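## Task

Transfer the foam cube from the desk to the upper surface of the low shelf, release it and pull the robot away; the robot must stay upright and level, and the cube must rest there without the robot supporting it.

## Robot and tools

Robot: a two-wheeled cart (0.53 m wide, spanning x = -0.35 to 0.07 m) with a pan/tilt head camera and two five-joint arms plus jaws, left_arm and right_arm. Each arm's pan axis is at x = -0.060, y = +0.155 (left) or -0.155 m (right); the shoulder sits 0.03 m out from it, 0.89 m above the floor. Links: upper arm 0.116, forearm 0.135, hand 0.162 m. A hand's fixed-jaw tip reaches about 0.44 m from its pan axis at most, and no lower than 0.55 m above the floor. The base drives forward/back and turns in place only; it cannot slide sideways.

Frames: the base frame sits on the floor between the drive wheels, x ahead, y to the left, z up. left_hand and right_hand in results are the fixed-jaw tips in this frame; a held object sits next to the tip on the swinging-jaw side. Hand axes: z runs out along the fingers, y from swinging jaw to fixed jaw. The odometry frame is the base frame where the scene began; base_odometry counts wheel rotation only, so wheel slip shows up as travel, and heading (left positive) spans -3.142 to 3.142.

execute_actions: argument "actions" is a list holding one action (or none, which just reports state and images). An action may carry "base", "joints" or both; they start together. "base" holds exactly one key: translate_m, a straight drive of that many metres relative to the current position (forward positive, -1.4 to 1.4), or rotate_rad, a spin on the spot relative to the current heading (counter-clockwise/left positive, -3.2 to 3.2). "joints" is one dictionary keyed by joint name, each value an absolute target angle in radians, not an offset. Ranges: head_pan_rad -3.2 to 3.2 (0 forward, positive left); head_tilt_rad -0.76 to 1.45 (0 level, positive down); per arm, shoulder_pan -1.919 to 1.919, shoulder_lift -1.745 to 1.745, elbow_flex -1.69 to 1.58, wrist_flex -1.658 to 1.658, wrist_roll -2.743 to 2.841, gripper 0 to 1.919 (names like left_arm_elbow_flex_rad, right_arm_gripper_rad). Unknown keys or out-of-range numbers get the whole call rejected. Joints left out may keep driving toward earlier targets. "cameras" picks images: head_camera, left_wrist_camera, right_wrist_camera, or "all" (default); [] gives none. The pictures line lists image order.

Joint geometry: shoulder_pan 0 aims left_arm leftward and right_arm rightward; positive pan swings either arm clockwise from above, so straight ahead is +1.571 (left) and -1.571 (right). With lift, elbow and wrist flex all 0 the upper arm leans 0.24 rad outward from vertical and forearm and fingers are horizontal; positive values bend downward, and their sum gives how far the fingers tilt below horizontal (1.571 = pointing down, needing forearm no more than 0.08 rad above level). wrist_roll -1.522: jaws close crosswise with fixed jaw on the left looking outward; 1.619: fixed jaw on the right; 0.049: jaws close in the arm's plane. The hand body protrudes about 0.08 m above horizontal fingers when the fixed jaw is left, below when right, so keep it left over furniture. Jaw gap by gripper angle: 0 → 0.003 m, 0.3 → 0.026, 0.6 → 0.049, 1 → 0.076, 1.919 → 0.106. To grip, aim up to 0.2 rad below the touching angle; lower adds nothing and risks a trip. A holding jaw reads off_target; done means empty or slack.

Stowed arms: shoulder_pan -1.75 (left) / 1.75 (right), shoulder_lift 0.05, elbow_flex 1.35, wrist_flex -1.55, wrist_roll -1.52. Stow in two steps (wrists first, then the other three); leaving stow, do not move wrists first. Spinning with stowed arms needs 0.44 m free radius; turning or reversing right against a desk can snag the cart's rear and topple it.

Results: base_status and joint_status per motion. done (base: wheels turned the commanded amount, slip included); off_target (resting short, maybe still pushing—set target to reading to stop it); time_out (target dropped, holds). "joint command not followed" with a cause means a self-collision check blocked that arm (gripper still moves); withheld joints read not_followed and may be retried on later actions. on_its_own lists uncommanded changes. If a call reports a stop, later motion calls in that reply are skipped. Motor temperatures lists per-arm joint temperatures; MOTOR HOT from 55 °C, and at 70 °C an OVER-TEMPERATURE FAULT halts that arm (limit_stop_at_motor_heat; resend targets after cooling).

Cautions: loaded or extended joints sag toward gravity; compensate by the last sag. Hand positions may be off a few cm. A joint stuck over ~0.30 rad from target for ~2 s (reply time included) trips to 20 % torque; reset after it settles by commanding 0.2 rad from the reading on the side away from the old target (0.04 rad beyond a range end, or the end for a jaw). Loads: ~0.4 kg per hand at full reach, ~0.7 kg within 0.28 m, ~1 kg two-handed close in. Never let the arms collide or press each other. Pushing or pulling, especially pulling forward, can tip the robot. Avoid drops, slips, slams and hard shoves. Loose objects may get nudged occasionally.

Other tools: wait(seconds 0–10) idles and reports state. zoom_image(camera, region [x0,y0,x1,y1] pixels, top-left origin, max 504×504) enlarges the latest image. read_manual gives licence text only. finished_scene(scene 1 or 2) ends that scene irreversibly and reveals the next task; the goal must hold. Camera images are 644×476; calibration is given per camera relative to the base frame.

Each tool is called after ">>>" as name(argument=value, ...), one argument or row to a line, values as JSON.

## Session

>>> execute_actions(
  actions=[
    {"joints":{"head_tilt_rad":0.6}},
  ],
  cameras=["head_camera"],
)

Scene clock: 1.17 s.
Motor temperatures (°C, as the motors report them): left_arm=[30 30 30 35 29] | right_arm=[33 30 28 28 29]
base_odometry: x=+0.000 y=+0.000 heading=+0.000 (m, m, rad; odometry frame)
base_status: not commanded
joint_positions: head_pan_rad=-0.027 head_tilt_rad=+0.594 left_arm_shoulder_pan_rad=-1.751 left_arm_shoulder_lift_rad=+0.059 left_arm_elbow_flex_rad=+1.418 left_arm_wrist_flex_rad=-1.611 left_arm_wrist_roll_rad=-1.491 left_arm_gripper_rad=+1.920 right_arm_shoulder_pan_rad=+1.727 right_arm_shoulder_lift_rad=+0.057 right_arm_elbow_flex_rad=+1.408 right_arm_wrist_flex_rad=-1.504 right_arm_wrist_roll_rad=-1.517 right_arm_gripper_rad=+1.920
joint_status: all done
left_hand: x=-0.2966 y=+0.1039 z=+0.8919 quat_wxyz=(-0.056, -0.654, -0.070, +0.751) (m; base frame)
right_hand: x=-0.3028 y=-0.1245 z=+0.8771 quat_wxyz=(-0.058, +0.691, -0.053, -0.718) (m; base frame)
pictures: head_camera
camera_calibration (this result's frames):
head_camera: T_world_to_cam=[[-0.0495702, -0.998086, 0.036983, -0.0458187], [-0.550417, -0.00359902, -0.834882, 0.982922], [0.833417, -0.0617413, -0.549185, 0.660646], [0, 0, 0, 1]] pos_world=[-0.0118477, -0.00140424, 1.18514]
Images, in order (width x height): head_camera 644x476.

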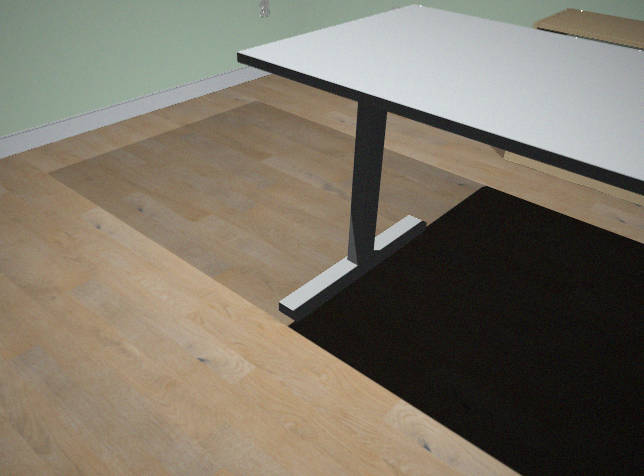

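>>> execute_actions(
  actions=[
    {"joints":{"head_tilt_rad":0.35,"head_pan_rad":-0.6}},
  ],
  cameras=["head_camera"],
)

Scene clock: 2.93 s.
Motor temperatures (°C, as the motors report them): left_arm=[30 30 30 35 29] | right_arm=[33 30 28 28 29]
base_odometry: x=+0.000 y=+0.000 heading=+0.000 (m, m, rad; odometry frame)
base_status: not commanded
joint_positions: head_pan_rad=-0.590 head_tilt_rad=+0.363 left_arm_shoulder_pan_rad=-1.751 left_arm_shoulder_lift_rad=+0.059 left_arm_elbow_flex_rad=+1.418 left_arm_wrist_flex_rad=-1.611 left_arm_wrist_roll_rad=-1.491 left_arm_gripper_rad=+1.920 right_arm_shoulder_pan_rad=+1.727 right_arm_shoulder_lift_rad=+0.057 right_arm_elbow_flex_rad=+1.408 right_arm_wrist_flex_rad=-1.504 right_arm_wrist_roll_rad=-1.517 right_arm_gripper_rad=+1.920
joint_status: all done
left_hand: x=-0.2966 y=+0.1039 z=+0.8919 quat_wxyz=(-0.056, -0.654, -0.070, +0.751) (m; base frame)
right_hand: x=-0.3028 y=-0.1245 z=+0.8771 quat_wxyz=(-0.058, +0.691, -0.053, -0.718) (m; base frame)
pictures: head_camera
camera_calibration (this result's frames):
head_camera: T_world_to_cam=[[-0.581443, -0.813006, 0.0307462, -0.0636382], [-0.296406, 0.176486, -0.938614, 1.11426], [0.757672, -0.554864, -0.343597, 0.420454], [0, 0, 0, 1]] pos_world=[-0.0252961, -0.0150945, 1.19228]
Images, in order (width x height): head_camera 644x476.

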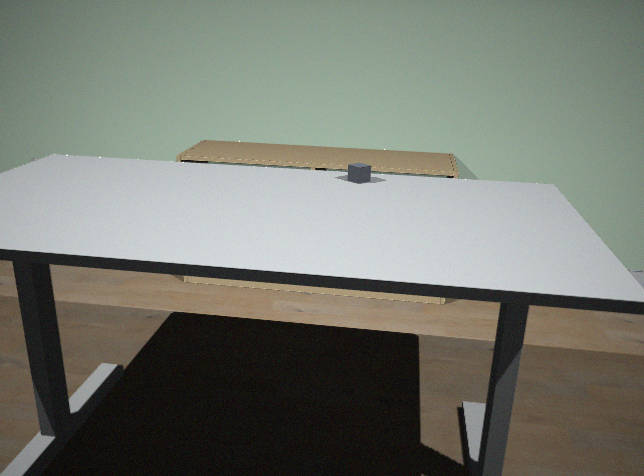

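>>> execute_actions(
  actions=[
    {"base":{"rotate_rad":-2.1}},
  ],
  cameras=[],
)

>>> execute_actions(
  actions=[
    {"base":{"translate_m":1.2}},
  ],
  cameras=[],
)

>>> execute_actions(
  actions=[
    {"base":{"rotate_rad":1.5},"joints":{"head_pan_rad":0.5,"head_tilt_rad":0.5}},
  ],
  cameras=["head_camera"],
)

Scene clock: 10.87 s.
Motor temperatures (°C, as the motors report them): left_arm=[30 30 30 35 29] | right_arm=[33 30 28 28 29]
base_odometry: x=-0.001 y=+0.000 heading=-2.099 (m, m, rad; odometry frame)
base_status: done
joint_positions: head_pan_rad=-0.590 head_tilt_rad=+0.363 left_arm_shoulder_pan_rad=-1.751 left_arm_shoulder_lift_rad=+0.059 left_arm_elbow_flex_rad=+1.418 left_arm_wrist_flex_rad=-1.611 left_arm_wrist_roll_rad=-1.491 left_arm_gripper_rad=+1.920 right_arm_shoulder_pan_rad=+1.727 right_arm_shoulder_lift_rad=+0.057 right_arm_elbow_flex_rad=+1.408 right_arm_wrist_flex_rad=-1.504 right_arm_wrist_roll_rad=-1.517 right_arm_gripper_rad=+1.920
joint_status: not commanded
left_hand: x=-0.2966 y=+0.1039 z=+0.8919 quat_wxyz=(-0.056, -0.654, -0.070, +0.751) (m; base frame)
right_hand: x=-0.3028 y=-0.1245 z=+0.8771 quat_wxyz=(-0.058, +0.691, -0.053, -0.718) (m; base frame)
pictures: none
No camera images: the call's "cameras" was empty. Leave "cameras" out to get every camera's image.

Scene clock: 17.70 s.
Motor temperatures (°C, as the motors report them): left_arm=[30 30 30 35 29] | right_arm=[33 30 28 28 29]
base_odometry: x=-0.606 y=-1.036 heading=-2.097 (m, m, rad; odometry frame)
base_status: done
joint_positions: head_pan_rad=-0.590 head_tilt_rad=+0.363 left_arm_shoulder_pan_rad=-1.751 left_arm_shoulder_lift_rad=+0.059 left_arm_elbow_flex_rad=+1.418 left_arm_wrist_flex_rad=-1.611 left_arm_wrist_roll_rad=-1.491 left_arm_gripper_rad=+1.920 right_arm_shoulder_pan_rad=+1.727 right_arm_shoulder_lift_rad=+0.057 right_arm_elbow_flex_rad=+1.408 right_arm_wrist_flex_rad=-1.504 right_arm_wrist_roll_rad=-1.517 right_arm_gripper_rad=+1.920
joint_status: not commanded
left_hand: x=-0.2966 y=+0.1039 z=+0.8919 quat_wxyz=(-0.056, -0.654, -0.070, +0.751) (m; base frame)
right_hand: x=-0.3028 y=-0.1245 z=+0.8771 quat_wxyz=(-0.058, +0.691, -0.053, -0.718) (m; base frame)
pictures: none
No camera images: the call's "cameras" was empty. Leave "cameras" out to get every camera's image.

Scene clock: 20.27 s.
Motor temperatures (°C, as the motors report them): left_arm=[30 30 30 35 29] | right_arm=[33 30 28 28 29]
base_odometry: x=-0.606 y=-1.036 heading=-0.598 (m, m, rad; odometry frame)
base_status: done
joint_positions: head_pan_rad=+0.490 head_tilt_rad=+0.494 left_arm_shoulder_pan_rad=-1.751 left_arm_shoulder_lift_rad=+0.059 left_arm_elbow_flex_rad=+1.418 left_arm_wrist_flex_rad=-1.611 left_arm_wrist_roll_rad=-1.491 left_arm_gripper_rad=+1.920 right_arm_shoulder_pan_rad=+1.727 right_arm_shoulder_lift_rad=+0.057 right_arm_elbow_flex_rad=+1.408 right_arm_wrist_flex_rad=-1.504 right_arm_wrist_roll_rad=-1.517 right_arm_gripper_rad=+1.920
joint_status: all done
left_hand: x=-0.2966 y=+0.1039 z=+0.8919 quat_wxyz=(-0.056, -0.654, -0.070, +0.751) (m; base frame)
right_hand: x=-0.3028 y=-0.1245 z=+0.8771 quat_wxyz=(-0.058, +0.691, -0.053, -0.718) (m; base frame)
pictures: head_camera
camera_calibration (this result's frames):
head_camera: T_world_to_cam=[[0.446787, -0.893975, 0.0344973, -0.0196289], [-0.40059, -0.234386, -0.885771, 1.04854], [0.799943, 0.381932, -0.462838, 0.559688], [0, 0, 0, 1]] pos_world=[-0.0189145, 0.0144522, 1.18849]
Images, in order (width x height): head_camera 644x476.

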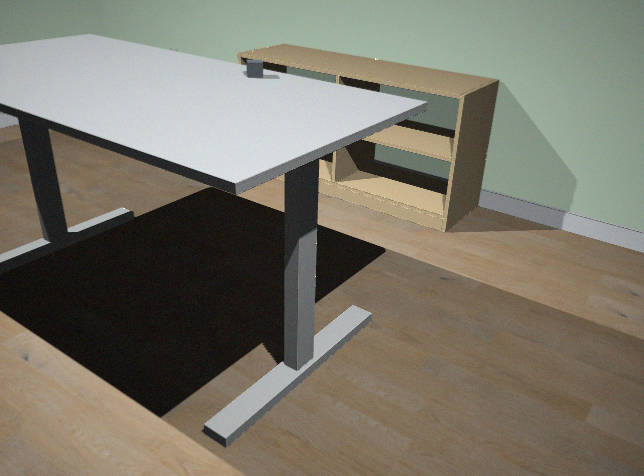

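>>> execute_actions(
  actions=[
    {"base":{"translate_m":1.0}},
  ],
  cameras=[],
)

>>> execute_actions(
  actions=[
    {"base":{"translate_m":0.85}},
  ],
  cameras=[],
)

>>> execute_actions(
  actions=[
    {"base":{"rotate_rad":1.33},"joints":{"head_pan_rad":0.0,"head_tilt_rad":0.6}},
  ],
  cameras=["head_camera"],
)

Scene clock: 27.90 s.
Motor temperatures (°C, as the motors report them): left_arm=[30 30 30 35 29] | right_arm=[33 30 28 28 29]
base_odometry: x=+0.221 y=-1.597 heading=-0.598 (m, m, rad; odometry frame)
base_status: done
joint_positions: head_pan_rad=+0.490 head_tilt_rad=+0.494 left_arm_shoulder_pan_rad=-1.751 left_arm_shoulder_lift_rad=+0.059 left_arm_elbow_flex_rad=+1.418 left_arm_wrist_flex_rad=-1.611 left_arm_wrist_roll_rad=-1.491 left_arm_gripper_rad=+1.920 right_arm_shoulder_pan_rad=+1.727 right_arm_shoulder_lift_rad=+0.057 right_arm_elbow_flex_rad=+1.408 right_arm_wrist_flex_rad=-1.504 right_arm_wrist_roll_rad=-1.517 right_arm_gripper_rad=+1.920
joint_status: not commanded
left_hand: x=-0.2966 y=+0.1039 z=+0.8919 quat_wxyz=(-0.056, -0.654, -0.070, +0.751) (m; base frame)
right_hand: x=-0.3028 y=-0.1245 z=+0.8771 quat_wxyz=(-0.058, +0.691, -0.053, -0.718) (m; base frame)
pictures: none
No camera images: the call's "cameras" was empty. Leave "cameras" out to get every camera's image.

Scene clock: 33.07 s.
Motor temperatures (°C, as the motors report them): left_arm=[30 30 30 35 29] | right_arm=[33 30 28 28 29]
base_odometry: x=+0.924 y=-2.076 heading=-0.599 (m, m, rad; odometry frame)
base_status: done
joint_positions: head_pan_rad=+0.490 head_tilt_rad=+0.494 left_arm_shoulder_pan_rad=-1.751 left_arm_shoulder_lift_rad=+0.059 left_arm_elbow_flex_rad=+1.418 left_arm_wrist_flex_rad=-1.611 left_arm_wrist_roll_rad=-1.491 left_arm_gripper_rad=+1.920 right_arm_shoulder_pan_rad=+1.727 right_arm_shoulder_lift_rad=+0.057 right_arm_elbow_flex_rad=+1.408 right_arm_wrist_flex_rad=-1.504 right_arm_wrist_roll_rad=-1.517 right_arm_gripper_rad=+1.920
joint_status: not commanded
left_hand: x=-0.2966 y=+0.1039 z=+0.8919 quat_wxyz=(-0.056, -0.654, -0.070, +0.751) (m; base frame)
right_hand: x=-0.3028 y=-0.1245 z=+0.8771 quat_wxyz=(-0.058, +0.691, -0.053, -0.718) (m; base frame)
pictures: none
No camera images: the call's "cameras" was empty. Leave "cameras" out to get every camera's image.

Scene clock: 35.43 s.
Motor temperatures (°C, as the motors report them): left_arm=[30 30 30 35 29] | right_arm=[33 30 28 28 29]
base_odometry: x=+0.923 y=-2.076 heading=+0.730 (m, m, rad; odometry frame)
base_status: done
joint_positions: head_pan_rad=+0.010 head_tilt_rad=+0.594 left_arm_shoulder_pan_rad=-1.751 left_arm_shoulder_lift_rad=+0.059 left_arm_elbow_flex_rad=+1.418 left_arm_wrist_flex_rad=-1.611 left_arm_wrist_roll_rad=-1.491 left_arm_gripper_rad=+1.920 right_arm_shoulder_pan_rad=+1.727 right_arm_shoulder_lift_rad=+0.057 right_arm_elbow_flex_rad=+1.408 right_arm_wrist_flex_rad=-1.504 right_arm_wrist_roll_rad=-1.517 right_arm_gripper_rad=+1.920
joint_status: all done
left_hand: x=-0.2966 y=+0.1039 z=+0.8919 quat_wxyz=(-0.056, -0.654, -0.070, +0.751) (m; base frame)
right_hand: x=-0.3028 y=-0.1245 z=+0.8771 quat_wxyz=(-0.058, +0.691, -0.053, -0.718) (m; base frame)
pictures: head_camera
camera_calibration (this result's frames):
head_camera: T_world_to_cam=[[-0.0130069, -0.999231, 0.0369834, -0.0441007], [-0.549932, -0.0237417, -0.834872, 0.982933], [0.835108, -0.0311975, -0.549201, 0.660744], [0, 0, 0, 1]] pos_world=[-0.0118193, -0.00011674, 1.18513]
Images, in order (width x height): head_camera 644x476.

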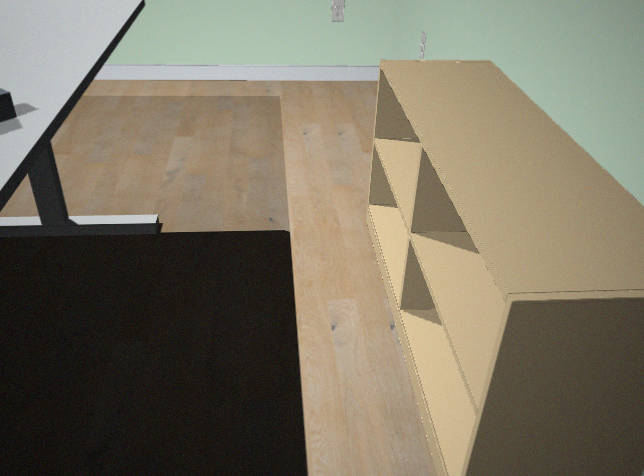

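>>> execute_actions(
  actions=[
    {"base":{"rotate_rad":0.45}},
  ],
  cameras=[],
)

>>> execute_actions(
  actions=[
    {"base":{"translate_m":0.28}},
  ],
  cameras=[],
)

>>> execute_actions(
  actions=[
    {"base":{"rotate_rad":-0.45}},
  ],
  cameras=[],
)

>>> execute_actions(
  actions=[
    {"base":{"translate_m":0.7},"joints":{"head_pan_rad":0.9,"head_tilt_rad":0.8}},
  ],
  cameras=["head_camera"],
)

Scene clock: 39.07 s.
Motor temperatures (°C, as the motors report them): left_arm=[30 30 30 35 29] | right_arm=[33 30 28 28 29]
base_odometry: x=+0.923 y=-2.077 heading=+1.179 (m, m, rad; odometry frame)
base_status: done
joint_positions: head_pan_rad=+0.010 head_tilt_rad=+0.594 left_arm_shoulder_pan_rad=-1.751 left_arm_shoulder_lift_rad=+0.059 left_arm_elbow_flex_rad=+1.418 left_arm_wrist_flex_rad=-1.611 left_arm_wrist_roll_rad=-1.491 left_arm_gripper_rad=+1.920 right_arm_shoulder_pan_rad=+1.727 right_arm_shoulder_lift_rad=+0.057 right_arm_elbow_flex_rad=+1.408 right_arm_wrist_flex_rad=-1.504 right_arm_wrist_roll_rad=-1.517 right_arm_gripper_rad=+1.920
joint_status: not commanded
left_hand: x=-0.2966 y=+0.1039 z=+0.8919 quat_wxyz=(-0.056, -0.654, -0.070, +0.751) (m; base frame)
right_hand: x=-0.3028 y=-0.1245 z=+0.8771 quat_wxyz=(-0.058, +0.691, -0.053, -0.718) (m; base frame)
pictures: none
No camera images: the call's "cameras" was empty. Leave "cameras" out to get every camera's image.

Scene clock: 41.30 s.
Motor temperatures (°C, as the motors report them): left_arm=[30 30 30 35 29] | right_arm=[33 30 28 28 29]
base_odometry: x=+1.029 y=-1.817 heading=+1.181 (m, m, rad; odometry frame)
base_status: done
joint_positions: head_pan_rad=+0.010 head_tilt_rad=+0.594 left_arm_shoulder_pan_rad=-1.751 left_arm_shoulder_lift_rad=+0.059 left_arm_elbow_flex_rad=+1.418 left_arm_wrist_flex_rad=-1.611 left_arm_wrist_roll_rad=-1.491 left_arm_gripper_rad=+1.920 right_arm_shoulder_pan_rad=+1.727 right_arm_shoulder_lift_rad=+0.057 right_arm_elbow_flex_rad=+1.408 right_arm_wrist_flex_rad=-1.504 right_arm_wrist_roll_rad=-1.517 right_arm_gripper_rad=+1.920
joint_status: not commanded
left_hand: x=-0.2966 y=+0.1039 z=+0.8919 quat_wxyz=(-0.056, -0.654, -0.070, +0.751) (m; base frame)
right_hand: x=-0.3028 y=-0.1245 z=+0.8771 quat_wxyz=(-0.058, +0.691, -0.053, -0.718) (m; base frame)
pictures: none
No camera images: the call's "cameras" was empty. Leave "cameras" out to get every camera's image.

Scene clock: 42.57 s.
Motor temperatures (°C, as the motors report them): left_arm=[30 30 30 35 29] | right_arm=[33 30 28 28 29]
base_odometry: x=+1.028 y=-1.818 heading=+0.732 (m, m, rad; odometry frame)
base_status: done
joint_positions: head_pan_rad=+0.010 head_tilt_rad=+0.594 left_arm_shoulder_pan_rad=-1.751 left_arm_shoulder_lift_rad=+0.059 left_arm_elbow_flex_rad=+1.418 left_arm_wrist_flex_rad=-1.611 left_arm_wrist_roll_rad=-1.491 left_arm_gripper_rad=+1.920 right_arm_shoulder_pan_rad=+1.727 right_arm_shoulder_lift_rad=+0.057 right_arm_elbow_flex_rad=+1.408 right_arm_wrist_flex_rad=-1.504 right_arm_wrist_roll_rad=-1.517 right_arm_gripper_rad=+1.920
joint_status: not commanded
left_hand: x=-0.2966 y=+0.1039 z=+0.8919 quat_wxyz=(-0.056, -0.654, -0.070, +0.751) (m; base frame)
right_hand: x=-0.3028 y=-0.1245 z=+0.8771 quat_wxyz=(-0.058, +0.691, -0.053, -0.718) (m; base frame)
pictures: none
No camera images: the call's "cameras" was empty. Leave "cameras" out to get every camera's image.

Scene clock: 46.90 s.
Motor temperatures (°C, as the motors report them): left_arm=[30 30 30 35 29] | right_arm=[33 30 28 28 29]
base_odometry: x=+1.550 y=-1.351 heading=+0.732 (m, m, rad; odometry frame)
base_status: done
joint_positions: head_pan_rad=+0.890 head_tilt_rad=+0.795 left_arm_shoulder_pan_rad=-1.751 left_arm_shoulder_lift_rad=+0.059 left_arm_elbow_flex_rad=+1.418 left_arm_wrist_flex_rad=-1.611 left_arm_wrist_roll_rad=-1.491 left_arm_gripper_rad=+1.920 right_arm_shoulder_pan_rad=+1.727 right_arm_shoulder_lift_rad=+0.057 right_arm_elbow_flex_rad=+1.408 right_arm_wrist_flex_rad=-1.504 right_arm_wrist_roll_rad=-1.517 right_arm_gripper_rad=+1.920
joint_status: all done
left_hand: x=-0.2966 y=+0.1039 z=+0.8919 quat_wxyz=(-0.056, -0.654, -0.070, +0.751) (m; base frame)
right_hand: x=-0.3028 y=-0.1245 z=+0.8771 quat_wxyz=(-0.058, +0.691, -0.053, -0.718) (m; base frame)
pictures: head_camera
camera_calibration (this result's frames):
head_camera: T_world_to_cam=[[0.766873, -0.6405, 0.0408193, -0.0118615], [-0.429823, -0.559778, -0.70845, 0.843067], [0.476612, 0.525746, -0.70458, 0.822735], [0, 0, 0, 1]] pos_world=[-0.0206601, 0.031783, 1.17744]
Images, in order (width x height): head_camera 644x476.

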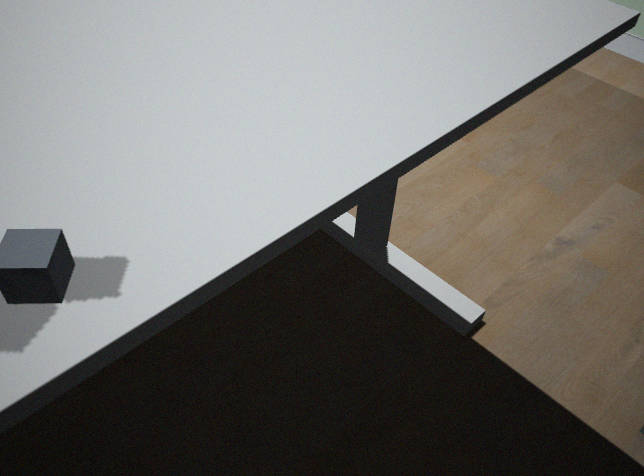

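>>> execute_actions(
  actions=[
    {"joints":{"left_arm_shoulder_pan_rad":0.13,"left_arm_shoulder_lift_rad":0.3,"left_arm_elbow_flex_rad":0.3}},
  ],
  cameras=[],
)

>>> execute_actions(
  actions=[
    {"joints":{"left_arm_wrist_flex_rad":-0.1,"left_arm_wrist_roll_rad":-1.52,"left_arm_gripper_rad":1.3,"head_pan_rad":1.2}},
  ],
)

Scene clock: 53.40 s.
Motor temperatures (°C, as the motors report them): left_arm=[30 30 30 35 29] | right_arm=[33 30 28 28 29]
base_odometry: x=+1.550 y=-1.351 heading=+0.732 (m, m, rad; odometry frame)
base_status: not commanded
joint_positions: head_pan_rad=+0.890 head_tilt_rad=+0.795 left_arm_shoulder_pan_rad=+0.121 left_arm_shoulder_lift_rad=+0.309 left_arm_elbow_flex_rad=+0.331 left_arm_wrist_flex_rad=-1.611 left_arm_wrist_roll_rad=-1.491 left_arm_gripper_rad=+1.920 right_arm_shoulder_pan_rad=+1.727 right_arm_shoulder_lift_rad=+0.057 right_arm_elbow_flex_rad=+1.408 right_arm_wrist_flex_rad=-1.504 right_arm_wrist_roll_rad=-1.517 right_arm_gripper_rad=+1.920
joint_status: all done
left_hand: x=-0.0321 y=+0.4473 z=+1.0487 quat_wxyz=(+0.725, -0.199, +0.218, +0.622) (m; base frame)
right_hand: x=-0.3028 y=-0.1245 z=+0.8771 quat_wxyz=(-0.058, +0.691, -0.053, -0.718) (m; base frame)
pictures: none
No camera images: the call's "cameras" was empty. Leave "cameras" out to get every camera's image.

Scene clock: 55.17 s.
Motor temperatures (°C, as the motors report them): left_arm=[30 30 30 35 29] | right_arm=[33 30 28 28 29]
base_odometry: x=+1.550 y=-1.351 heading=+0.732 (m, m, rad; odometry frame)
base_status: not commanded
joint_positions: head_pan_rad=+1.190 head_tilt_rad=+0.795 left_arm_shoulder_pan_rad=+0.121 left_arm_shoulder_lift_rad=+0.312 left_arm_elbow_flex_rad=+0.331 left_arm_wrist_flex_rad=-0.105 left_arm_wrist_roll_rad=-1.514 left_arm_gripper_rad=+1.310 right_arm_shoulder_pan_rad=+1.727 right_arm_shoulder_lift_rad=+0.057 right_arm_elbow_flex_rad=+1.408 right_arm_wrist_flex_rad=-1.504 right_arm_wrist_roll_rad=-1.517 right_arm_gripper_rad=+1.920
joint_status: all done
left_hand: x=-0.0264 y=+0.4939 z=+0.8334 quat_wxyz=(+0.371, -0.579, +0.649, +0.326) (m; base frame)
right_hand: x=-0.3028 y=-0.1245 z=+0.8771 quat_wxyz=(-0.058, +0.691, -0.053, -0.718) (m; base frame)
pictures: head_camera, left_wrist_camera, right_wrist_camera
camera_calibration (this result's frames):
head_camera: T_world_to_cam=[[0.921865, -0.385355, 0.0408193, -0.00457686], [-0.245263, -0.661774, -0.70845, 0.851741], [0.300018, 0.643084, -0.704579, 0.814435], [0, 0, 0, 1]] pos_world=[-0.0312254, 0.038146, 1.17744]
left_wrist_camera: T_world_to_cam=[[0.993169, -0.115645, -0.0155633, 0.0926791], [-0.109613, -0.878885, -0.464269, 0.841965], [0.0400122, 0.462803, -0.885557, 0.579234], [0, 0, 0, 1]] pos_world=[-0.0229317, 0.482637, 0.905285]
Images, in order (width x height): head_camera 644x476, left_wrist_camera 644x476, right_wrist_camera 644x476.

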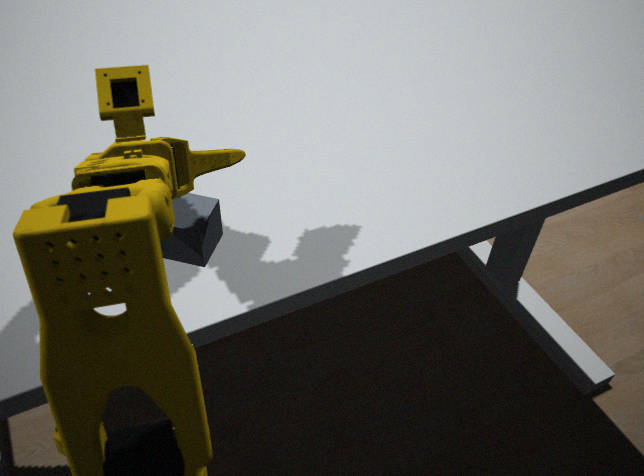

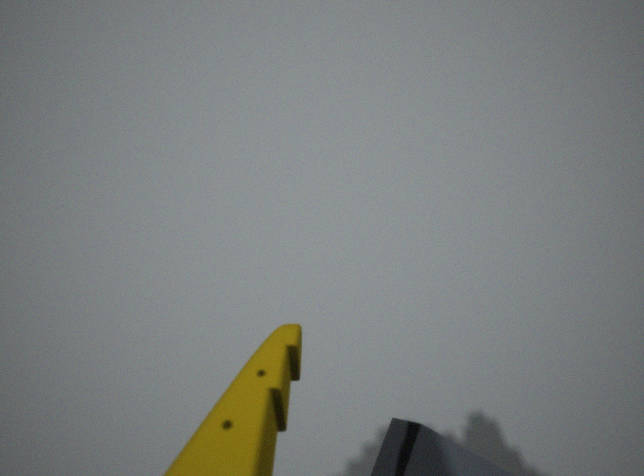

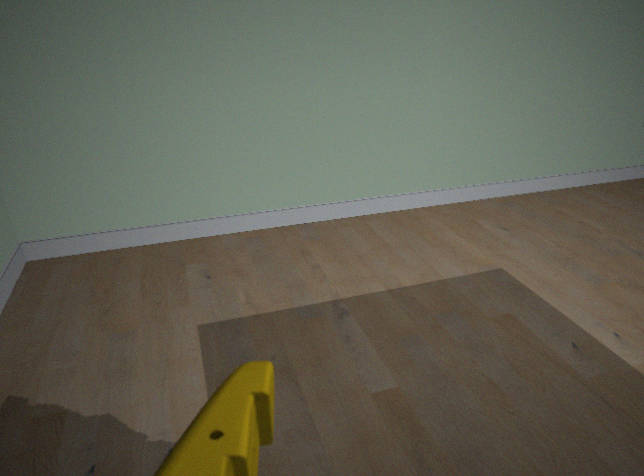

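>>> execute_actions(
  actions=[
    {"joints":{"left_arm_shoulder_lift_rad":0.6,"left_arm_elbow_flex_rad":0.4,"left_arm_wrist_flex_rad":-0.2}},
  ],
  cameras=["head_camera","left_wrist_camera"],
)

Scene clock: 57.27 s.
Motor temperatures (°C, as the motors report them): left_arm=[30 30 30 35 29] | right_arm=[33 30 28 28 29]
base_odometry: x=+1.550 y=-1.351 heading=+0.732 (m, m, rad; odometry frame)
base_status: not commanded
joint_positions: head_pan_rad=+1.190 head_tilt_rad=+0.795 left_arm_shoulder_pan_rad=+0.121 left_arm_shoulder_lift_rad=+0.484 left_arm_elbow_flex_rad=+0.383 left_arm_wrist_flex_rad=-0.202 left_arm_wrist_roll_rad=-1.514 left_arm_gripper_rad=+1.310 right_arm_shoulder_pan_rad=+1.727 right_arm_shoulder_lift_rad=+0.057 right_arm_elbow_flex_rad=+1.408 right_arm_wrist_flex_rad=-1.504 right_arm_wrist_roll_rad=-1.517 right_arm_gripper_rad=+1.920
joint_status: left_arm_shoulder_lift_rad off_target (ended at +0.485, target +0.600); the others done
left_hand: x=-0.0283 y=+0.4785 z=+0.7819 quat_wxyz=(+0.329, -0.599, +0.671, +0.289) (m; base frame)
right_hand: x=-0.3028 y=-0.1245 z=+0.8771 quat_wxyz=(-0.058, +0.691, -0.053, -0.718) (m; base frame)
pictures: head_camera, left_wrist_camera
camera_calibration (this result's frames):
head_camera: T_world_to_cam=[[0.921887, -0.385302, 0.0408196, -0.00457614], [-0.24523, -0.661801, -0.708436, 0.851727], [0.299976, 0.643088, -0.704593, 0.814449], [0, 0, 0, 1]] pos_world=[-0.0312274, 0.0381473, 1.17744]
left_wrist_camera: T_world_to_cam=[[0.992924, -0.117652, -0.0161455, 0.0933721], [-0.115889, -0.930286, -0.348049, 0.737924], [0.0259287, 0.347457, -0.937337, 0.636086], [0, 0, 0, 1]] pos_world=[-0.0236867, 0.476453, 0.854569]
Images, in order (width x height): head_camera 644x476, left_wrist_camera 644x476.

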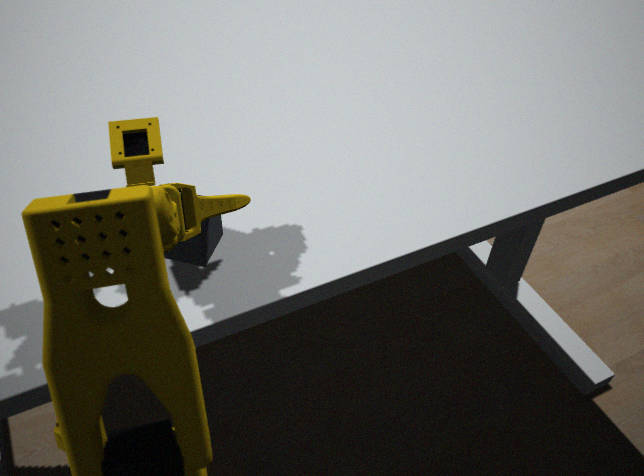

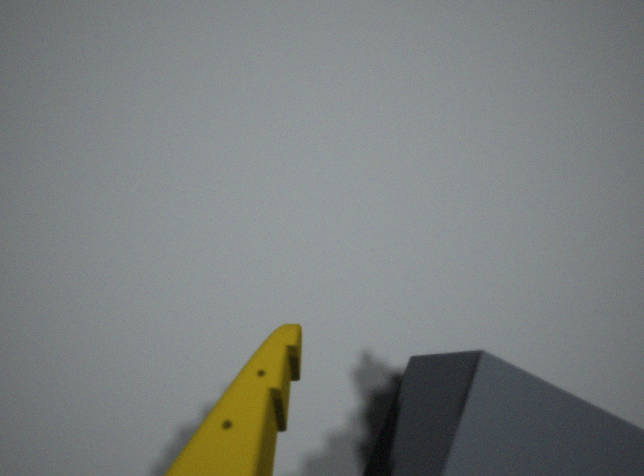

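>>> execute_actions(
  actions=[
    {"joints":{"left_arm_shoulder_lift_rad":0.2,"left_arm_elbow_flex_rad":0.05,"left_arm_wrist_flex_rad":0.56,"left_arm_gripper_rad":1.1}},
  ],
  cameras=[],
)

>>> execute_actions(
  actions=[
    {"joints":{"left_arm_shoulder_lift_rad":0.5}},
  ],
  cameras=["head_camera","left_wrist_camera"],
)

Scene clock: 60.90 s.
Motor temperatures (°C, as the motors report them): left_arm=[30 30 30 35 29] | right_arm=[33 30 28 28 29]
base_odometry: x=+1.550 y=-1.351 heading=+0.732 (m, m, rad; odometry frame)
base_status: not commanded
joint_positions: head_pan_rad=+1.190 head_tilt_rad=+0.795 left_arm_shoulder_pan_rad=+0.128 left_arm_shoulder_lift_rad=+0.254 left_arm_elbow_flex_rad=+0.085 left_arm_wrist_flex_rad=+0.553 left_arm_wrist_roll_rad=-1.514 left_arm_gripper_rad=+1.109 right_arm_shoulder_pan_rad=+1.727 right_arm_shoulder_lift_rad=+0.057 right_arm_elbow_flex_rad=+1.408 right_arm_wrist_flex_rad=-1.504 right_arm_wrist_roll_rad=-1.517 right_arm_gripper_rad=+1.920
joint_status: all done
left_hand: x=-0.0275 y=+0.4687 z=+0.8309 quat_wxyz=(+0.251, -0.626, +0.705, +0.219) (m; base frame)
right_hand: x=-0.3028 y=-0.1245 z=+0.8771 quat_wxyz=(-0.058, +0.691, -0.053, -0.718) (m; base frame)
pictures: none
No camera images: the call's "cameras" was empty. Leave "cameras" out to get every camera's image.

Scene clock: 61.83 s.
Motor temperatures (°C, as the motors report them): left_arm=[30 30 30 35 29] | right_arm=[33 30 28 28 29]
base_odometry: x=+1.550 y=-1.351 heading=+0.732 (m, m, rad; odometry frame)
base_status: not commanded
joint_positions: head_pan_rad=+1.190 head_tilt_rad=+0.795 left_arm_shoulder_pan_rad=+0.128 left_arm_shoulder_lift_rad=+0.499 left_arm_elbow_flex_rad=+0.067 left_arm_wrist_flex_rad=+0.553 left_arm_wrist_roll_rad=-1.514 left_arm_gripper_rad=+1.109 right_arm_shoulder_pan_rad=+1.727 right_arm_shoulder_lift_rad=+0.057 right_arm_elbow_flex_rad=+1.408 right_arm_wrist_flex_rad=-1.504 right_arm_wrist_roll_rad=-1.517 right_arm_gripper_rad=+1.920
joint_status: all done
left_hand: x=-0.0301 y=+0.4489 z=+0.7669 quat_wxyz=(+0.169, -0.647, +0.729, +0.147) (m; base frame)
right_hand: x=-0.3028 y=-0.1245 z=+0.8771 quat_wxyz=(-0.058, +0.691, -0.053, -0.718) (m; base frame)
pictures: head_camera, left_wrist_camera
camera_calibration (this result's frames):
head_camera: T_world_to_cam=[[0.921888, -0.385299, 0.0408197, -0.00457617], [-0.24523, -0.661804, -0.708433, 0.851723], [0.299973, 0.643086, -0.704596, 0.814453], [0, 0, 0, 1]] pos_world=[-0.0312274, 0.0381475, 1.17744]
left_wrist_camera: T_world_to_cam=[[0.991236, -0.131124, -0.016069, 0.0973621], [-0.128936, -0.986758, 0.0984083, 0.387509], [-0.0287599, -0.095474, -0.995016, 0.873833], [0, 0, 0, 1]] pos_world=[-0.0214136, 0.478573, 0.832909]
Images, in order (width x height): head_camera 644x476, left_wrist_camera 644x476.

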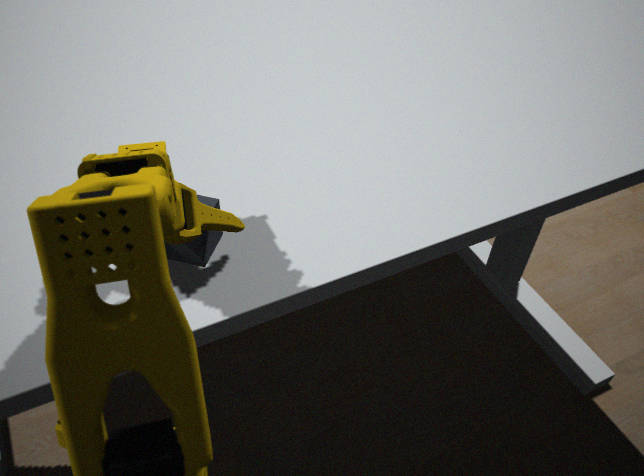

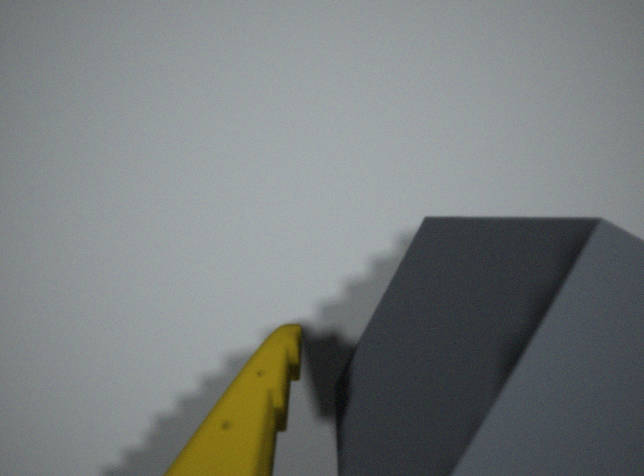

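Looks straddling. Lower slightly and close.

>>> execute_actions(
  actions=[
    {"joints":{"left_arm_shoulder_lift_rad":0.55}},
  ],
  cameras=[],
)

>>> execute_actions(
  actions=[
    {"joints":{"left_arm_gripper_rad":0.55}},
  ],
  cameras=[],
)

>>> execute_actions(
  actions=[
    {"joints":{"left_arm_shoulder_lift_rad":0.0}},
  ],
  cameras=["head_camera","left_wrist_camera"],
)

Scene clock: 63.93 s.
Motor temperatures (°C, as the motors report them): left_arm=[30 30 30 35 29] | right_arm=[33 30 28 28 29]
base_odometry: x=+1.550 y=-1.351 heading=+0.732 (m, m, rad; odometry frame)
base_status: not commanded
joint_positions: head_pan_rad=+1.190 head_tilt_rad=+0.795 left_arm_shoulder_pan_rad=+0.128 left_arm_shoulder_lift_rad=+0.516 left_arm_elbow_flex_rad=+0.051 left_arm_wrist_flex_rad=+0.553 left_arm_wrist_roll_rad=-1.514 left_arm_gripper_rad=+1.109 right_arm_shoulder_pan_rad=+1.727 right_arm_shoulder_lift_rad=+0.057 right_arm_elbow_flex_rad=+1.408 right_arm_wrist_flex_rad=-1.504 right_arm_wrist_roll_rad=-1.517 right_arm_gripper_rad=+1.920
joint_status: all done
left_hand: x=-0.0299 y=+0.4500 z=+0.7653 quat_wxyz=(+0.168, -0.647, +0.729, +0.147) (m; base frame)
right_hand: x=-0.3028 y=-0.1245 z=+0.8771 quat_wxyz=(-0.058, +0.691, -0.053, -0.718) (m; base frame)
pictures: none
No camera images: the call's "cameras" was empty. Leave "cameras" out to get every camera's image.

Scene clock: 64.73 s.
Motor temperatures (°C, as the motors report them): left_arm=[30 30 30 35 29] | right_arm=[33 30 28 28 29]
base_odometry: x=+1.550 y=-1.351 heading=+0.732 (m, m, rad; odometry frame)
base_status: not commanded
joint_positions: head_pan_rad=+1.190 head_tilt_rad=+0.795 left_arm_shoulder_pan_rad=+0.157 left_arm_shoulder_lift_rad=+0.516 left_arm_elbow_flex_rad=+0.047 left_arm_wrist_flex_rad=+0.553 left_arm_wrist_roll_rad=-1.514 left_arm_gripper_rad=+0.738 right_arm_shoulder_pan_rad=+1.727 right_arm_shoulder_lift_rad=+0.057 right_arm_elbow_flex_rad=+1.408 right_arm_wrist_flex_rad=-1.504 right_arm_wrist_roll_rad=-1.517 right_arm_gripper_rad=+1.920
joint_status: left_arm_gripper_rad off_target (ended at +0.738, target +0.550)
left_hand: x=-0.0212 y=+0.4500 z=+0.7662 quat_wxyz=(+0.172, -0.636, +0.738, +0.146) (m; base frame)
right_hand: x=-0.3028 y=-0.1245 z=+0.8771 quat_wxyz=(-0.058, +0.691, -0.053, -0.718) (m; base frame)
pictures: none
No camera images: the call's "cameras" was empty. Leave "cameras" out to get every camera's image.

Scene clock: 65.87 s.
Motor temperatures (°C, as the motors report them): left_arm=[30 30 30 35 29] | right_arm=[33 30 28 28 29]
base_odometry: x=+1.550 y=-1.351 heading=+0.732 (m, m, rad; odometry frame)
base_status: not commanded
joint_positions: head_pan_rad=+1.190 head_tilt_rad=+0.795 left_arm_shoulder_pan_rad=+0.138 left_arm_shoulder_lift_rad=+0.053 left_arm_elbow_flex_rad=+0.058 left_arm_wrist_flex_rad=+0.555 left_arm_wrist_roll_rad=-1.514 left_arm_gripper_rad=+0.732 right_arm_shoulder_pan_rad=+1.727 right_arm_shoulder_lift_rad=+0.057 right_arm_elbow_flex_rad=+1.408 right_arm_wrist_flex_rad=-1.504 right_arm_wrist_roll_rad=-1.517 right_arm_gripper_rad=+1.920
joint_status: all done
left_hand: x=-0.0228 y=+0.4781 z=+0.8960 quat_wxyz=(+0.331, -0.593, +0.676, +0.286) (m; base frame)
right_hand: x=-0.3028 y=-0.1245 z=+0.8771 quat_wxyz=(-0.058, +0.691, -0.053, -0.718) (m; base frame)
pictures: head_camera, left_wrist_camera
camera_calibration (this result's frames):
head_camera: T_world_to_cam=[[0.921889, -0.385298, 0.0408198, -0.00457623], [-0.24523, -0.661808, -0.708429, 0.851719], [0.299971, 0.643083, -0.7046, 0.814457], [0, 0, 0, 1]] pos_world=[-0.0312274, 0.0381476, 1.17744]
left_wrist_camera: T_world_to_cam=[[0.990797, -0.134389, -0.0161455, 0.0976801], [-0.13157, -0.928198, -0.348049, 0.776449], [0.0317877, 0.34697, -0.937337, 0.743403], [0, 0, 0, 1]] pos_world=[-0.0182552, 0.475887, 0.968639]
Images, in order (width x height): head_camera 644x476, left_wrist_camera 644x476.

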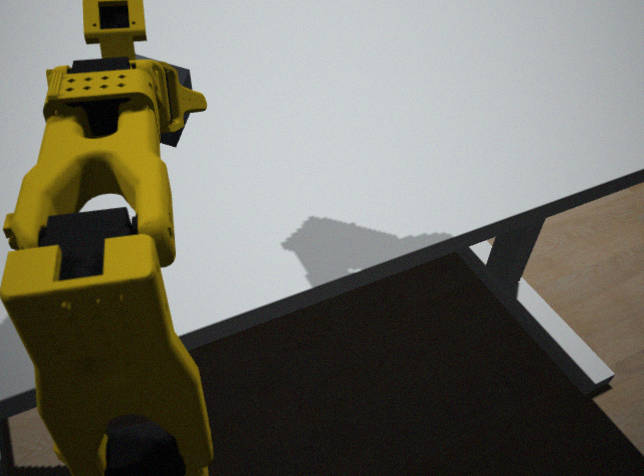

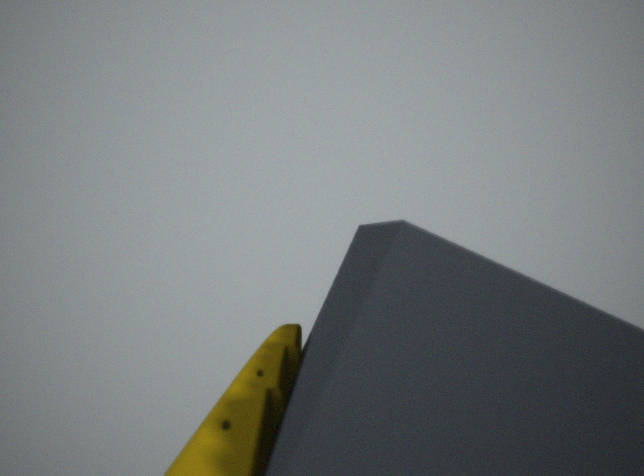

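>>> execute_actions(
  actions=[
    {"base":{"translate_m":-1.4},"joints":{"left_arm_shoulder_pan_rad":1.57,"left_arm_wrist_flex_rad":0.3,"head_pan_rad":0,"head_tilt_rad":0.6}},
  ],
  cameras=[],
)

>>> execute_actions(
  actions=[
    {"base":{"rotate_rad":-0.55}},
  ],
  cameras=["head_camera"],
)

Scene clock: 77.27 s.
Motor temperatures (°C, as the motors report them): left_arm=[30 30 30 35 29] | right_arm=[33 30 28 28 29]
base_odometry: x=+0.510 y=-2.288 heading=+0.735 (m, m, rad; odometry frame)
base_status: done
joint_positions: head_pan_rad=+0.010 head_tilt_rad=+0.614 left_arm_shoulder_pan_rad=+1.562 left_arm_shoulder_lift_rad=+0.051 left_arm_elbow_flex_rad=+0.059 left_arm_wrist_flex_rad=+0.323 left_arm_wrist_roll_rad=-1.514 left_arm_gripper_rad=+0.732 right_arm_shoulder_pan_rad=+1.727 right_arm_shoulder_lift_rad=+0.057 right_arm_elbow_flex_rad=+1.408 right_arm_wrist_flex_rad=-1.504 right_arm_wrist_roll_rad=-1.517 right_arm_gripper_rad=+1.920
joint_status: all done
left_hand: x=+0.2843 y=+0.1658 z=+0.9276 quat_wxyz=(+0.539, -0.007, +0.843, +0.000) (m; base frame)
right_hand: x=-0.3028 y=-0.1245 z=+0.8771 quat_wxyz=(-0.058, +0.691, -0.053, -0.718) (m; base frame)
pictures: none
No camera images: the call's "cameras" was empty. Leave "cameras" out to get every camera's image.

Scene clock: 78.67 s.
Motor temperatures (°C, as the motors report them): left_arm=[30 30 30 35 29] | right_arm=[33 30 28 28 29]
base_odometry: x=+0.510 y=-2.289 heading=+0.186 (m, m, rad; odometry frame)
base_status: done
joint_positions: head_pan_rad=+0.010 head_tilt_rad=+0.614 left_arm_shoulder_pan_rad=+1.563 left_arm_shoulder_lift_rad=+0.051 left_arm_elbow_flex_rad=+0.059 left_arm_wrist_flex_rad=+0.323 left_arm_wrist_roll_rad=-1.514 left_arm_gripper_rad=+0.732 right_arm_shoulder_pan_rad=+1.727 right_arm_shoulder_lift_rad=+0.057 right_arm_elbow_flex_rad=+1.408 right_arm_wrist_flex_rad=-1.504 right_arm_wrist_roll_rad=-1.517 right_arm_gripper_rad=+1.920
joint_status: not commanded
left_hand: x=+0.2843 y=+0.1653 z=+0.9276 quat_wxyz=(+0.539, -0.006, +0.843, +0.000) (m; base frame)
right_hand: x=-0.3028 y=-0.1245 z=+0.8771 quat_wxyz=(-0.058, +0.691, -0.053, -0.718) (m; base frame)
pictures: head_camera
camera_calibration (this result's frames):
head_camera: T_world_to_cam=[[-0.0122866, -0.999224, 0.0374313, -0.0445823], [-0.566369, -0.0238959, -0.823805, 0.969423], [0.82406, -0.0313216, -0.565635, 0.679141], [0, 0, 0, 1]] pos_world=[-0.0111497, -0.000110678, 1.18443]
Images, in order (width x height): head_camera 644x476.

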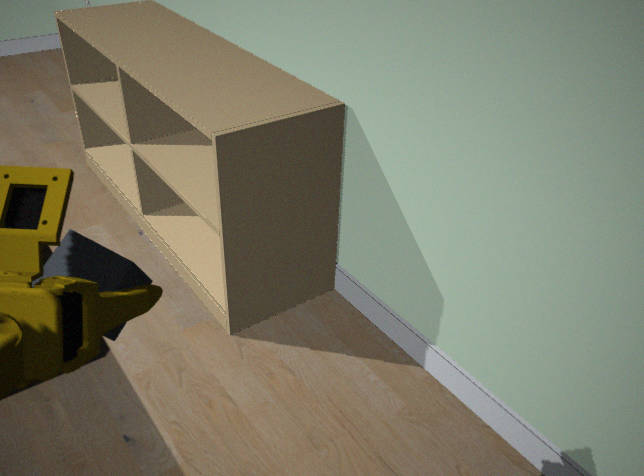

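>>> execute_actions(
  actions=[
    {"base":{"translate_m":1.08}},
  ],
  cameras=[],
)

>>> execute_actions(
  actions=[
    {"joints":{"left_arm_shoulder_lift_rad":1.0,"left_arm_elbow_flex_rad":-0.35,"left_arm_wrist_flex_rad":-0.09,"head_tilt_rad":0.9,"head_pan_rad":0.3}},
  ],
  cameras=["head_camera"],
)

Scene clock: 88.07 s.
Motor temperatures (°C, as the motors report them): left_arm=[30 30 30 35 29] | right_arm=[33 30 28 28 29]
base_odometry: x=+1.570 y=-2.090 heading=+0.184 (m, m, rad; odometry frame)
base_status: done
joint_positions: head_pan_rad=+0.010 head_tilt_rad=+0.614 left_arm_shoulder_pan_rad=+1.563 left_arm_shoulder_lift_rad=+0.051 left_arm_elbow_flex_rad=+0.059 left_arm_wrist_flex_rad=+0.323 left_arm_wrist_roll_rad=-1.514 left_arm_gripper_rad=+0.732 right_arm_shoulder_pan_rad=+1.727 right_arm_shoulder_lift_rad=+0.057 right_arm_elbow_flex_rad=+1.408 right_arm_wrist_flex_rad=-1.504 right_arm_wrist_roll_rad=-1.517 right_arm_gripper_rad=+1.920
joint_status: not commanded
left_hand: x=+0.2843 y=+0.1653 z=+0.9276 quat_wxyz=(+0.539, -0.006, +0.843, +0.000) (m; base frame)
right_hand: x=-0.3028 y=-0.1245 z=+0.8771 quat_wxyz=(-0.058, +0.691, -0.053, -0.718) (m; base frame)
pictures: none
No camera images: the call's "cameras" was empty. Leave "cameras" out to get every camera's image.

Scene clock: 89.50 s.
Motor temperatures (°C, as the motors report them): left_arm=[30 30 30 35 29] | right_arm=[33 30 28 28 29]
base_odometry: x=+1.570 y=-2.090 heading=+0.184 (m, m, rad; odometry frame)
base_status: not commanded
joint_positions: head_pan_rad=+0.290 head_tilt_rad=+0.895 left_arm_shoulder_pan_rad=+1.563 left_arm_shoulder_lift_rad=+1.021 left_arm_elbow_flex_rad=-0.315 left_arm_wrist_flex_rad=-0.070 left_arm_wrist_roll_rad=-1.514 left_arm_gripper_rad=+0.732 right_arm_shoulder_pan_rad=+1.727 right_arm_shoulder_lift_rad=+0.057 right_arm_elbow_flex_rad=+1.408 right_arm_wrist_flex_rad=-1.504 right_arm_wrist_roll_rad=-1.517 right_arm_gripper_rad=+1.920
joint_status: all done
left_hand: x=+0.3160 y=+0.1655 z=+0.7499 quat_wxyz=(+0.451, -0.007, +0.893, +0.000) (m; base frame)
right_hand: x=-0.3028 y=-0.1245 z=+0.8771 quat_wxyz=(-0.058, +0.691, -0.053, -0.718) (m; base frame)
pictures: head_camera
camera_calibration (this result's frames):
head_camera: T_world_to_cam=[[0.275164, -0.960474, 0.0421275, -0.0364776], [-0.735312, -0.238482, -0.634383, 0.743458], [0.619355, 0.143582, -0.77187, 0.906896], [0, 0, 0, 1]] pos_world=[-0.00497949, 0.0120517, 1.17318]
Images, in order (width x height): head_camera 644x476.

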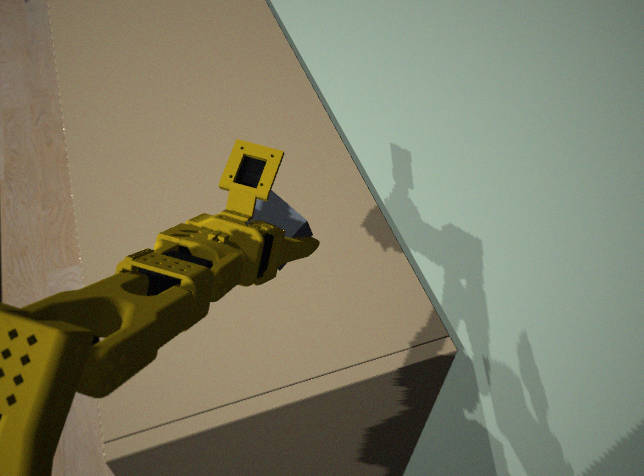

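Well over the top. Lower.

>>> execute_actions(
  actions=[
    {"joints":{"left_arm_shoulder_lift_rad":1.27,"left_arm_elbow_flex_rad":-0.4,"left_arm_shoulder_pan_rad":1.45}},
  ],
  cameras=["head_camera"],
)

Scene clock: 91.07 s.
Motor temperatures (°C, as the motors report them): left_arm=[30 30 30 35 29] | right_arm=[33 30 28 28 29]
base_odometry: x=+1.570 y=-2.090 heading=+0.184 (m, m, rad; odometry frame)
base_status: not commanded
joint_positions: head_pan_rad=+0.290 head_tilt_rad=+0.895 left_arm_shoulder_pan_rad=+1.458 left_arm_shoulder_lift_rad=+1.289 left_arm_elbow_flex_rad=-0.370 left_arm_wrist_flex_rad=-0.071 left_arm_wrist_roll_rad=-1.514 left_arm_gripper_rad=+0.730 right_arm_shoulder_pan_rad=+1.727 right_arm_shoulder_lift_rad=+0.057 right_arm_elbow_flex_rad=+1.408 right_arm_wrist_flex_rad=-1.504 right_arm_wrist_roll_rad=-1.517 right_arm_gripper_rad=+1.920
joint_status: all done
left_hand: x=+0.2753 y=+0.2009 z=+0.6738 quat_wxyz=(+0.353, -0.057, +0.934, +0.019) (m; base frame)
right_hand: x=-0.3028 y=-0.1245 z=+0.8771 quat_wxyz=(-0.058, +0.691, -0.053, -0.718) (m; base frame)
pictures: head_camera
camera_calibration (this result's frames):
head_camera: T_world_to_cam=[[0.275169, -0.960473, 0.0421275, -0.0364773], [-0.735312, -0.238487, -0.634382, 0.743457], [0.619353, 0.143585, -0.771871, 0.906897], [0, 0, 0, 1]] pos_world=[-0.00497953, 0.012052, 1.17318]
Images, in order (width x height): head_camera 644x476.

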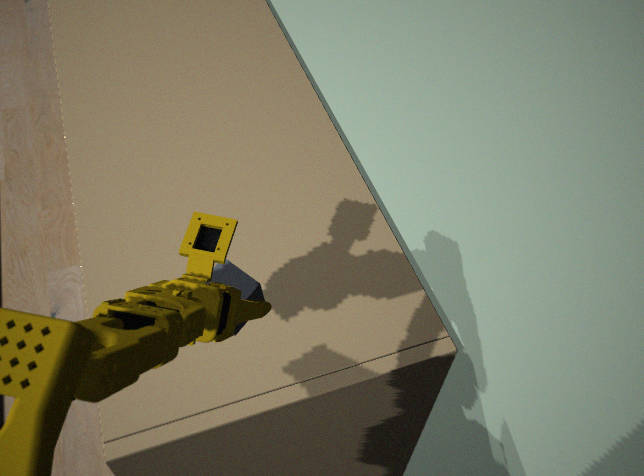

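Nearly down; a bit lower with wrist raise.

>>> execute_actions(
  actions=[
    {"joints":{"left_arm_shoulder_lift_rad":1.38,"left_arm_elbow_flex_rad":-0.55}},
  ],
  cameras=[],
)

>>> execute_actions(
  actions=[
    {"joints":{"left_arm_gripper_rad":1.2}},
  ],
  cameras=[],
)

>>> execute_actions(
  actions=[
    {"joints":{"left_arm_shoulder_lift_rad":0.6}},
  ],
  cameras=[],
)

>>> execute_actions(
  actions=[
    {"base":{"translate_m":-0.3}},
  ],
  cameras=["head_camera"],
)

Scene clock: 93.10 s.
Motor temperatures (°C, as the motors report them): left_arm=[30 30 30 35 29] | right_arm=[33 30 28 28 29]
base_odometry: x=+1.570 y=-2.090 heading=+0.184 (m, m, rad; odometry frame)
base_status: not commanded
joint_positions: head_pan_rad=+0.290 head_tilt_rad=+0.895 left_arm_shoulder_pan_rad=+1.458 left_arm_shoulder_lift_rad=+1.398 left_arm_elbow_flex_rad=-0.519 left_arm_wrist_flex_rad=-0.071 left_arm_wrist_roll_rad=-1.514 left_arm_gripper_rad=+0.730 right_arm_shoulder_pan_rad=+1.727 right_arm_shoulder_lift_rad=+0.057 right_arm_elbow_flex_rad=+1.408 right_arm_wrist_flex_rad=-1.504 right_arm_wrist_roll_rad=-1.517 right_arm_gripper_rad=+1.920
joint_status: all done
left_hand: x=+0.2839 y=+0.2019 z=+0.6690 quat_wxyz=(+0.372, -0.056, +0.926, +0.020) (m; base frame)
right_hand: x=-0.3028 y=-0.1245 z=+0.8771 quat_wxyz=(-0.058, +0.691, -0.053, -0.718) (m; base frame)
pictures: none
No camera images: the call's "cameras" was empty. Leave "cameras" out to get every camera's image.

Scene clock: 93.97 s.
Motor temperatures (°C, as the motors report them): left_arm=[30 30 30 35 29] | right_arm=[33 30 28 28 29]
base_odometry: x=+1.570 y=-2.090 heading=+0.184 (m, m, rad; odometry frame)
base_status: not commanded
joint_positions: head_pan_rad=+0.290 head_tilt_rad=+0.895 left_arm_shoulder_pan_rad=+1.458 left_arm_shoulder_lift_rad=+1.398 left_arm_elbow_flex_rad=-0.521 left_arm_wrist_flex_rad=-0.071 left_arm_wrist_roll_rad=-1.514 left_arm_gripper_rad=+1.189 right_arm_shoulder_pan_rad=+1.727 right_arm_shoulder_lift_rad=+0.057 right_arm_elbow_flex_rad=+1.408 right_arm_wrist_flex_rad=-1.504 right_arm_wrist_roll_rad=-1.517 right_arm_gripper_rad=+1.920
joint_status: all done
left_hand: x=+0.2842 y=+0.2019 z=+0.6693 quat_wxyz=(+0.373, -0.056, +0.926, +0.020) (m; base frame)
right_hand: x=-0.3028 y=-0.1245 z=+0.8771 quat_wxyz=(-0.058, +0.691, -0.053, -0.718) (m; base frame)
pictures: none
No camera images: the call's "cameras" was empty. Leave "cameras" out to get every camera's image.

Scene clock: 95.23 s.
Motor temperatures (°C, as the motors report them): left_arm=[30 30 30 35 29] | right_arm=[33 30 28 28 29]
base_odometry: x=+1.570 y=-2.090 heading=+0.184 (m, m, rad; odometry frame)
base_status: not commanded
joint_positions: head_pan_rad=+0.290 head_tilt_rad=+0.895 left_arm_shoulder_pan_rad=+1.458 left_arm_shoulder_lift_rad=+0.663 left_arm_elbow_flex_rad=-0.521 left_arm_wrist_flex_rad=-0.071 left_arm_wrist_roll_rad=-1.514 left_arm_gripper_rad=+1.190 right_arm_shoulder_pan_rad=+1.727 right_arm_shoulder_lift_rad=+0.057 right_arm_elbow_flex_rad=+1.408 right_arm_wrist_flex_rad=-1.504 right_arm_wrist_roll_rad=-1.517 right_arm_gripper_rad=+1.920
joint_status: all done
left_hand: x=+0.3526 y=+0.2097 z=+0.9397 quat_wxyz=(+0.681, -0.044, +0.731, +0.036) (m; base frame)
right_hand: x=-0.3028 y=-0.1245 z=+0.8771 quat_wxyz=(-0.058, +0.691, -0.053, -0.718) (m; base frame)
pictures: none
No camera images: the call's "cameras" was empty. Leave "cameras" out to get every camera's image.

Scene clock: 97.60 s.
Motor temperatures (°C, as the motors report them): left_arm=[30 30 30 35 29] | right_arm=[33 30 28 28 29]
base_odometry: x=+1.275 y=-2.144 heading=+0.182 (m, m, rad; odometry frame)
base_status: done
joint_positions: head_pan_rad=+0.290 head_tilt_rad=+0.895 left_arm_shoulder_pan_rad=+1.458 left_arm_shoulder_lift_rad=+0.663 left_arm_elbow_flex_rad=-0.521 left_arm_wrist_flex_rad=-0.071 left_arm_wrist_roll_rad=-1.514 left_arm_gripper_rad=+1.190 right_arm_shoulder_pan_rad=+1.727 right_arm_shoulder_lift_rad=+0.057 right_arm_elbow_flex_rad=+1.408 right_arm_wrist_flex_rad=-1.504 right_arm_wrist_roll_rad=-1.517 right_arm_gripper_rad=+1.920
joint_status: not commanded
left_hand: x=+0.3526 y=+0.2097 z=+0.9397 quat_wxyz=(+0.681, -0.044, +0.731, +0.036) (m; base frame)
right_hand: x=-0.3028 y=-0.1245 z=+0.8771 quat_wxyz=(-0.058, +0.691, -0.053, -0.718) (m; base frame)
pictures: head_camera
camera_calibration (this result's frames):
head_camera: T_world_to_cam=[[0.275267, -0.960444, 0.0421294, -0.0364749], [-0.735394, -0.238588, -0.634249, 0.743299], [0.619212, 0.143606, -0.77198, 0.907016], [0, 0, 0, 1]] pos_world=[-0.00497701, 0.0120571, 1.17317]
Images, in order (width x height): head_camera 644x476.

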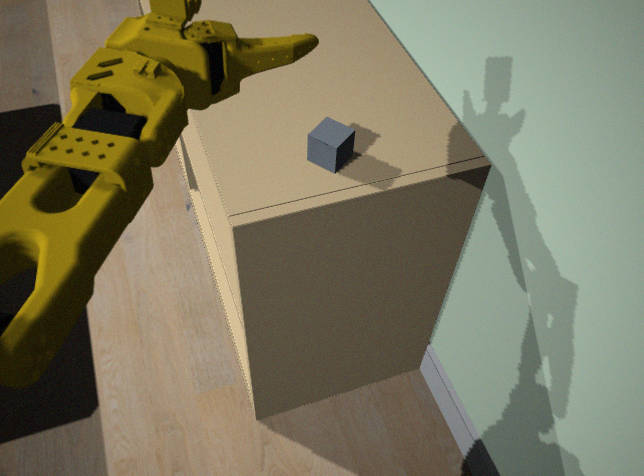

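>>> finished_scene(
  scene=1,
)

The scene is finished: the task was done.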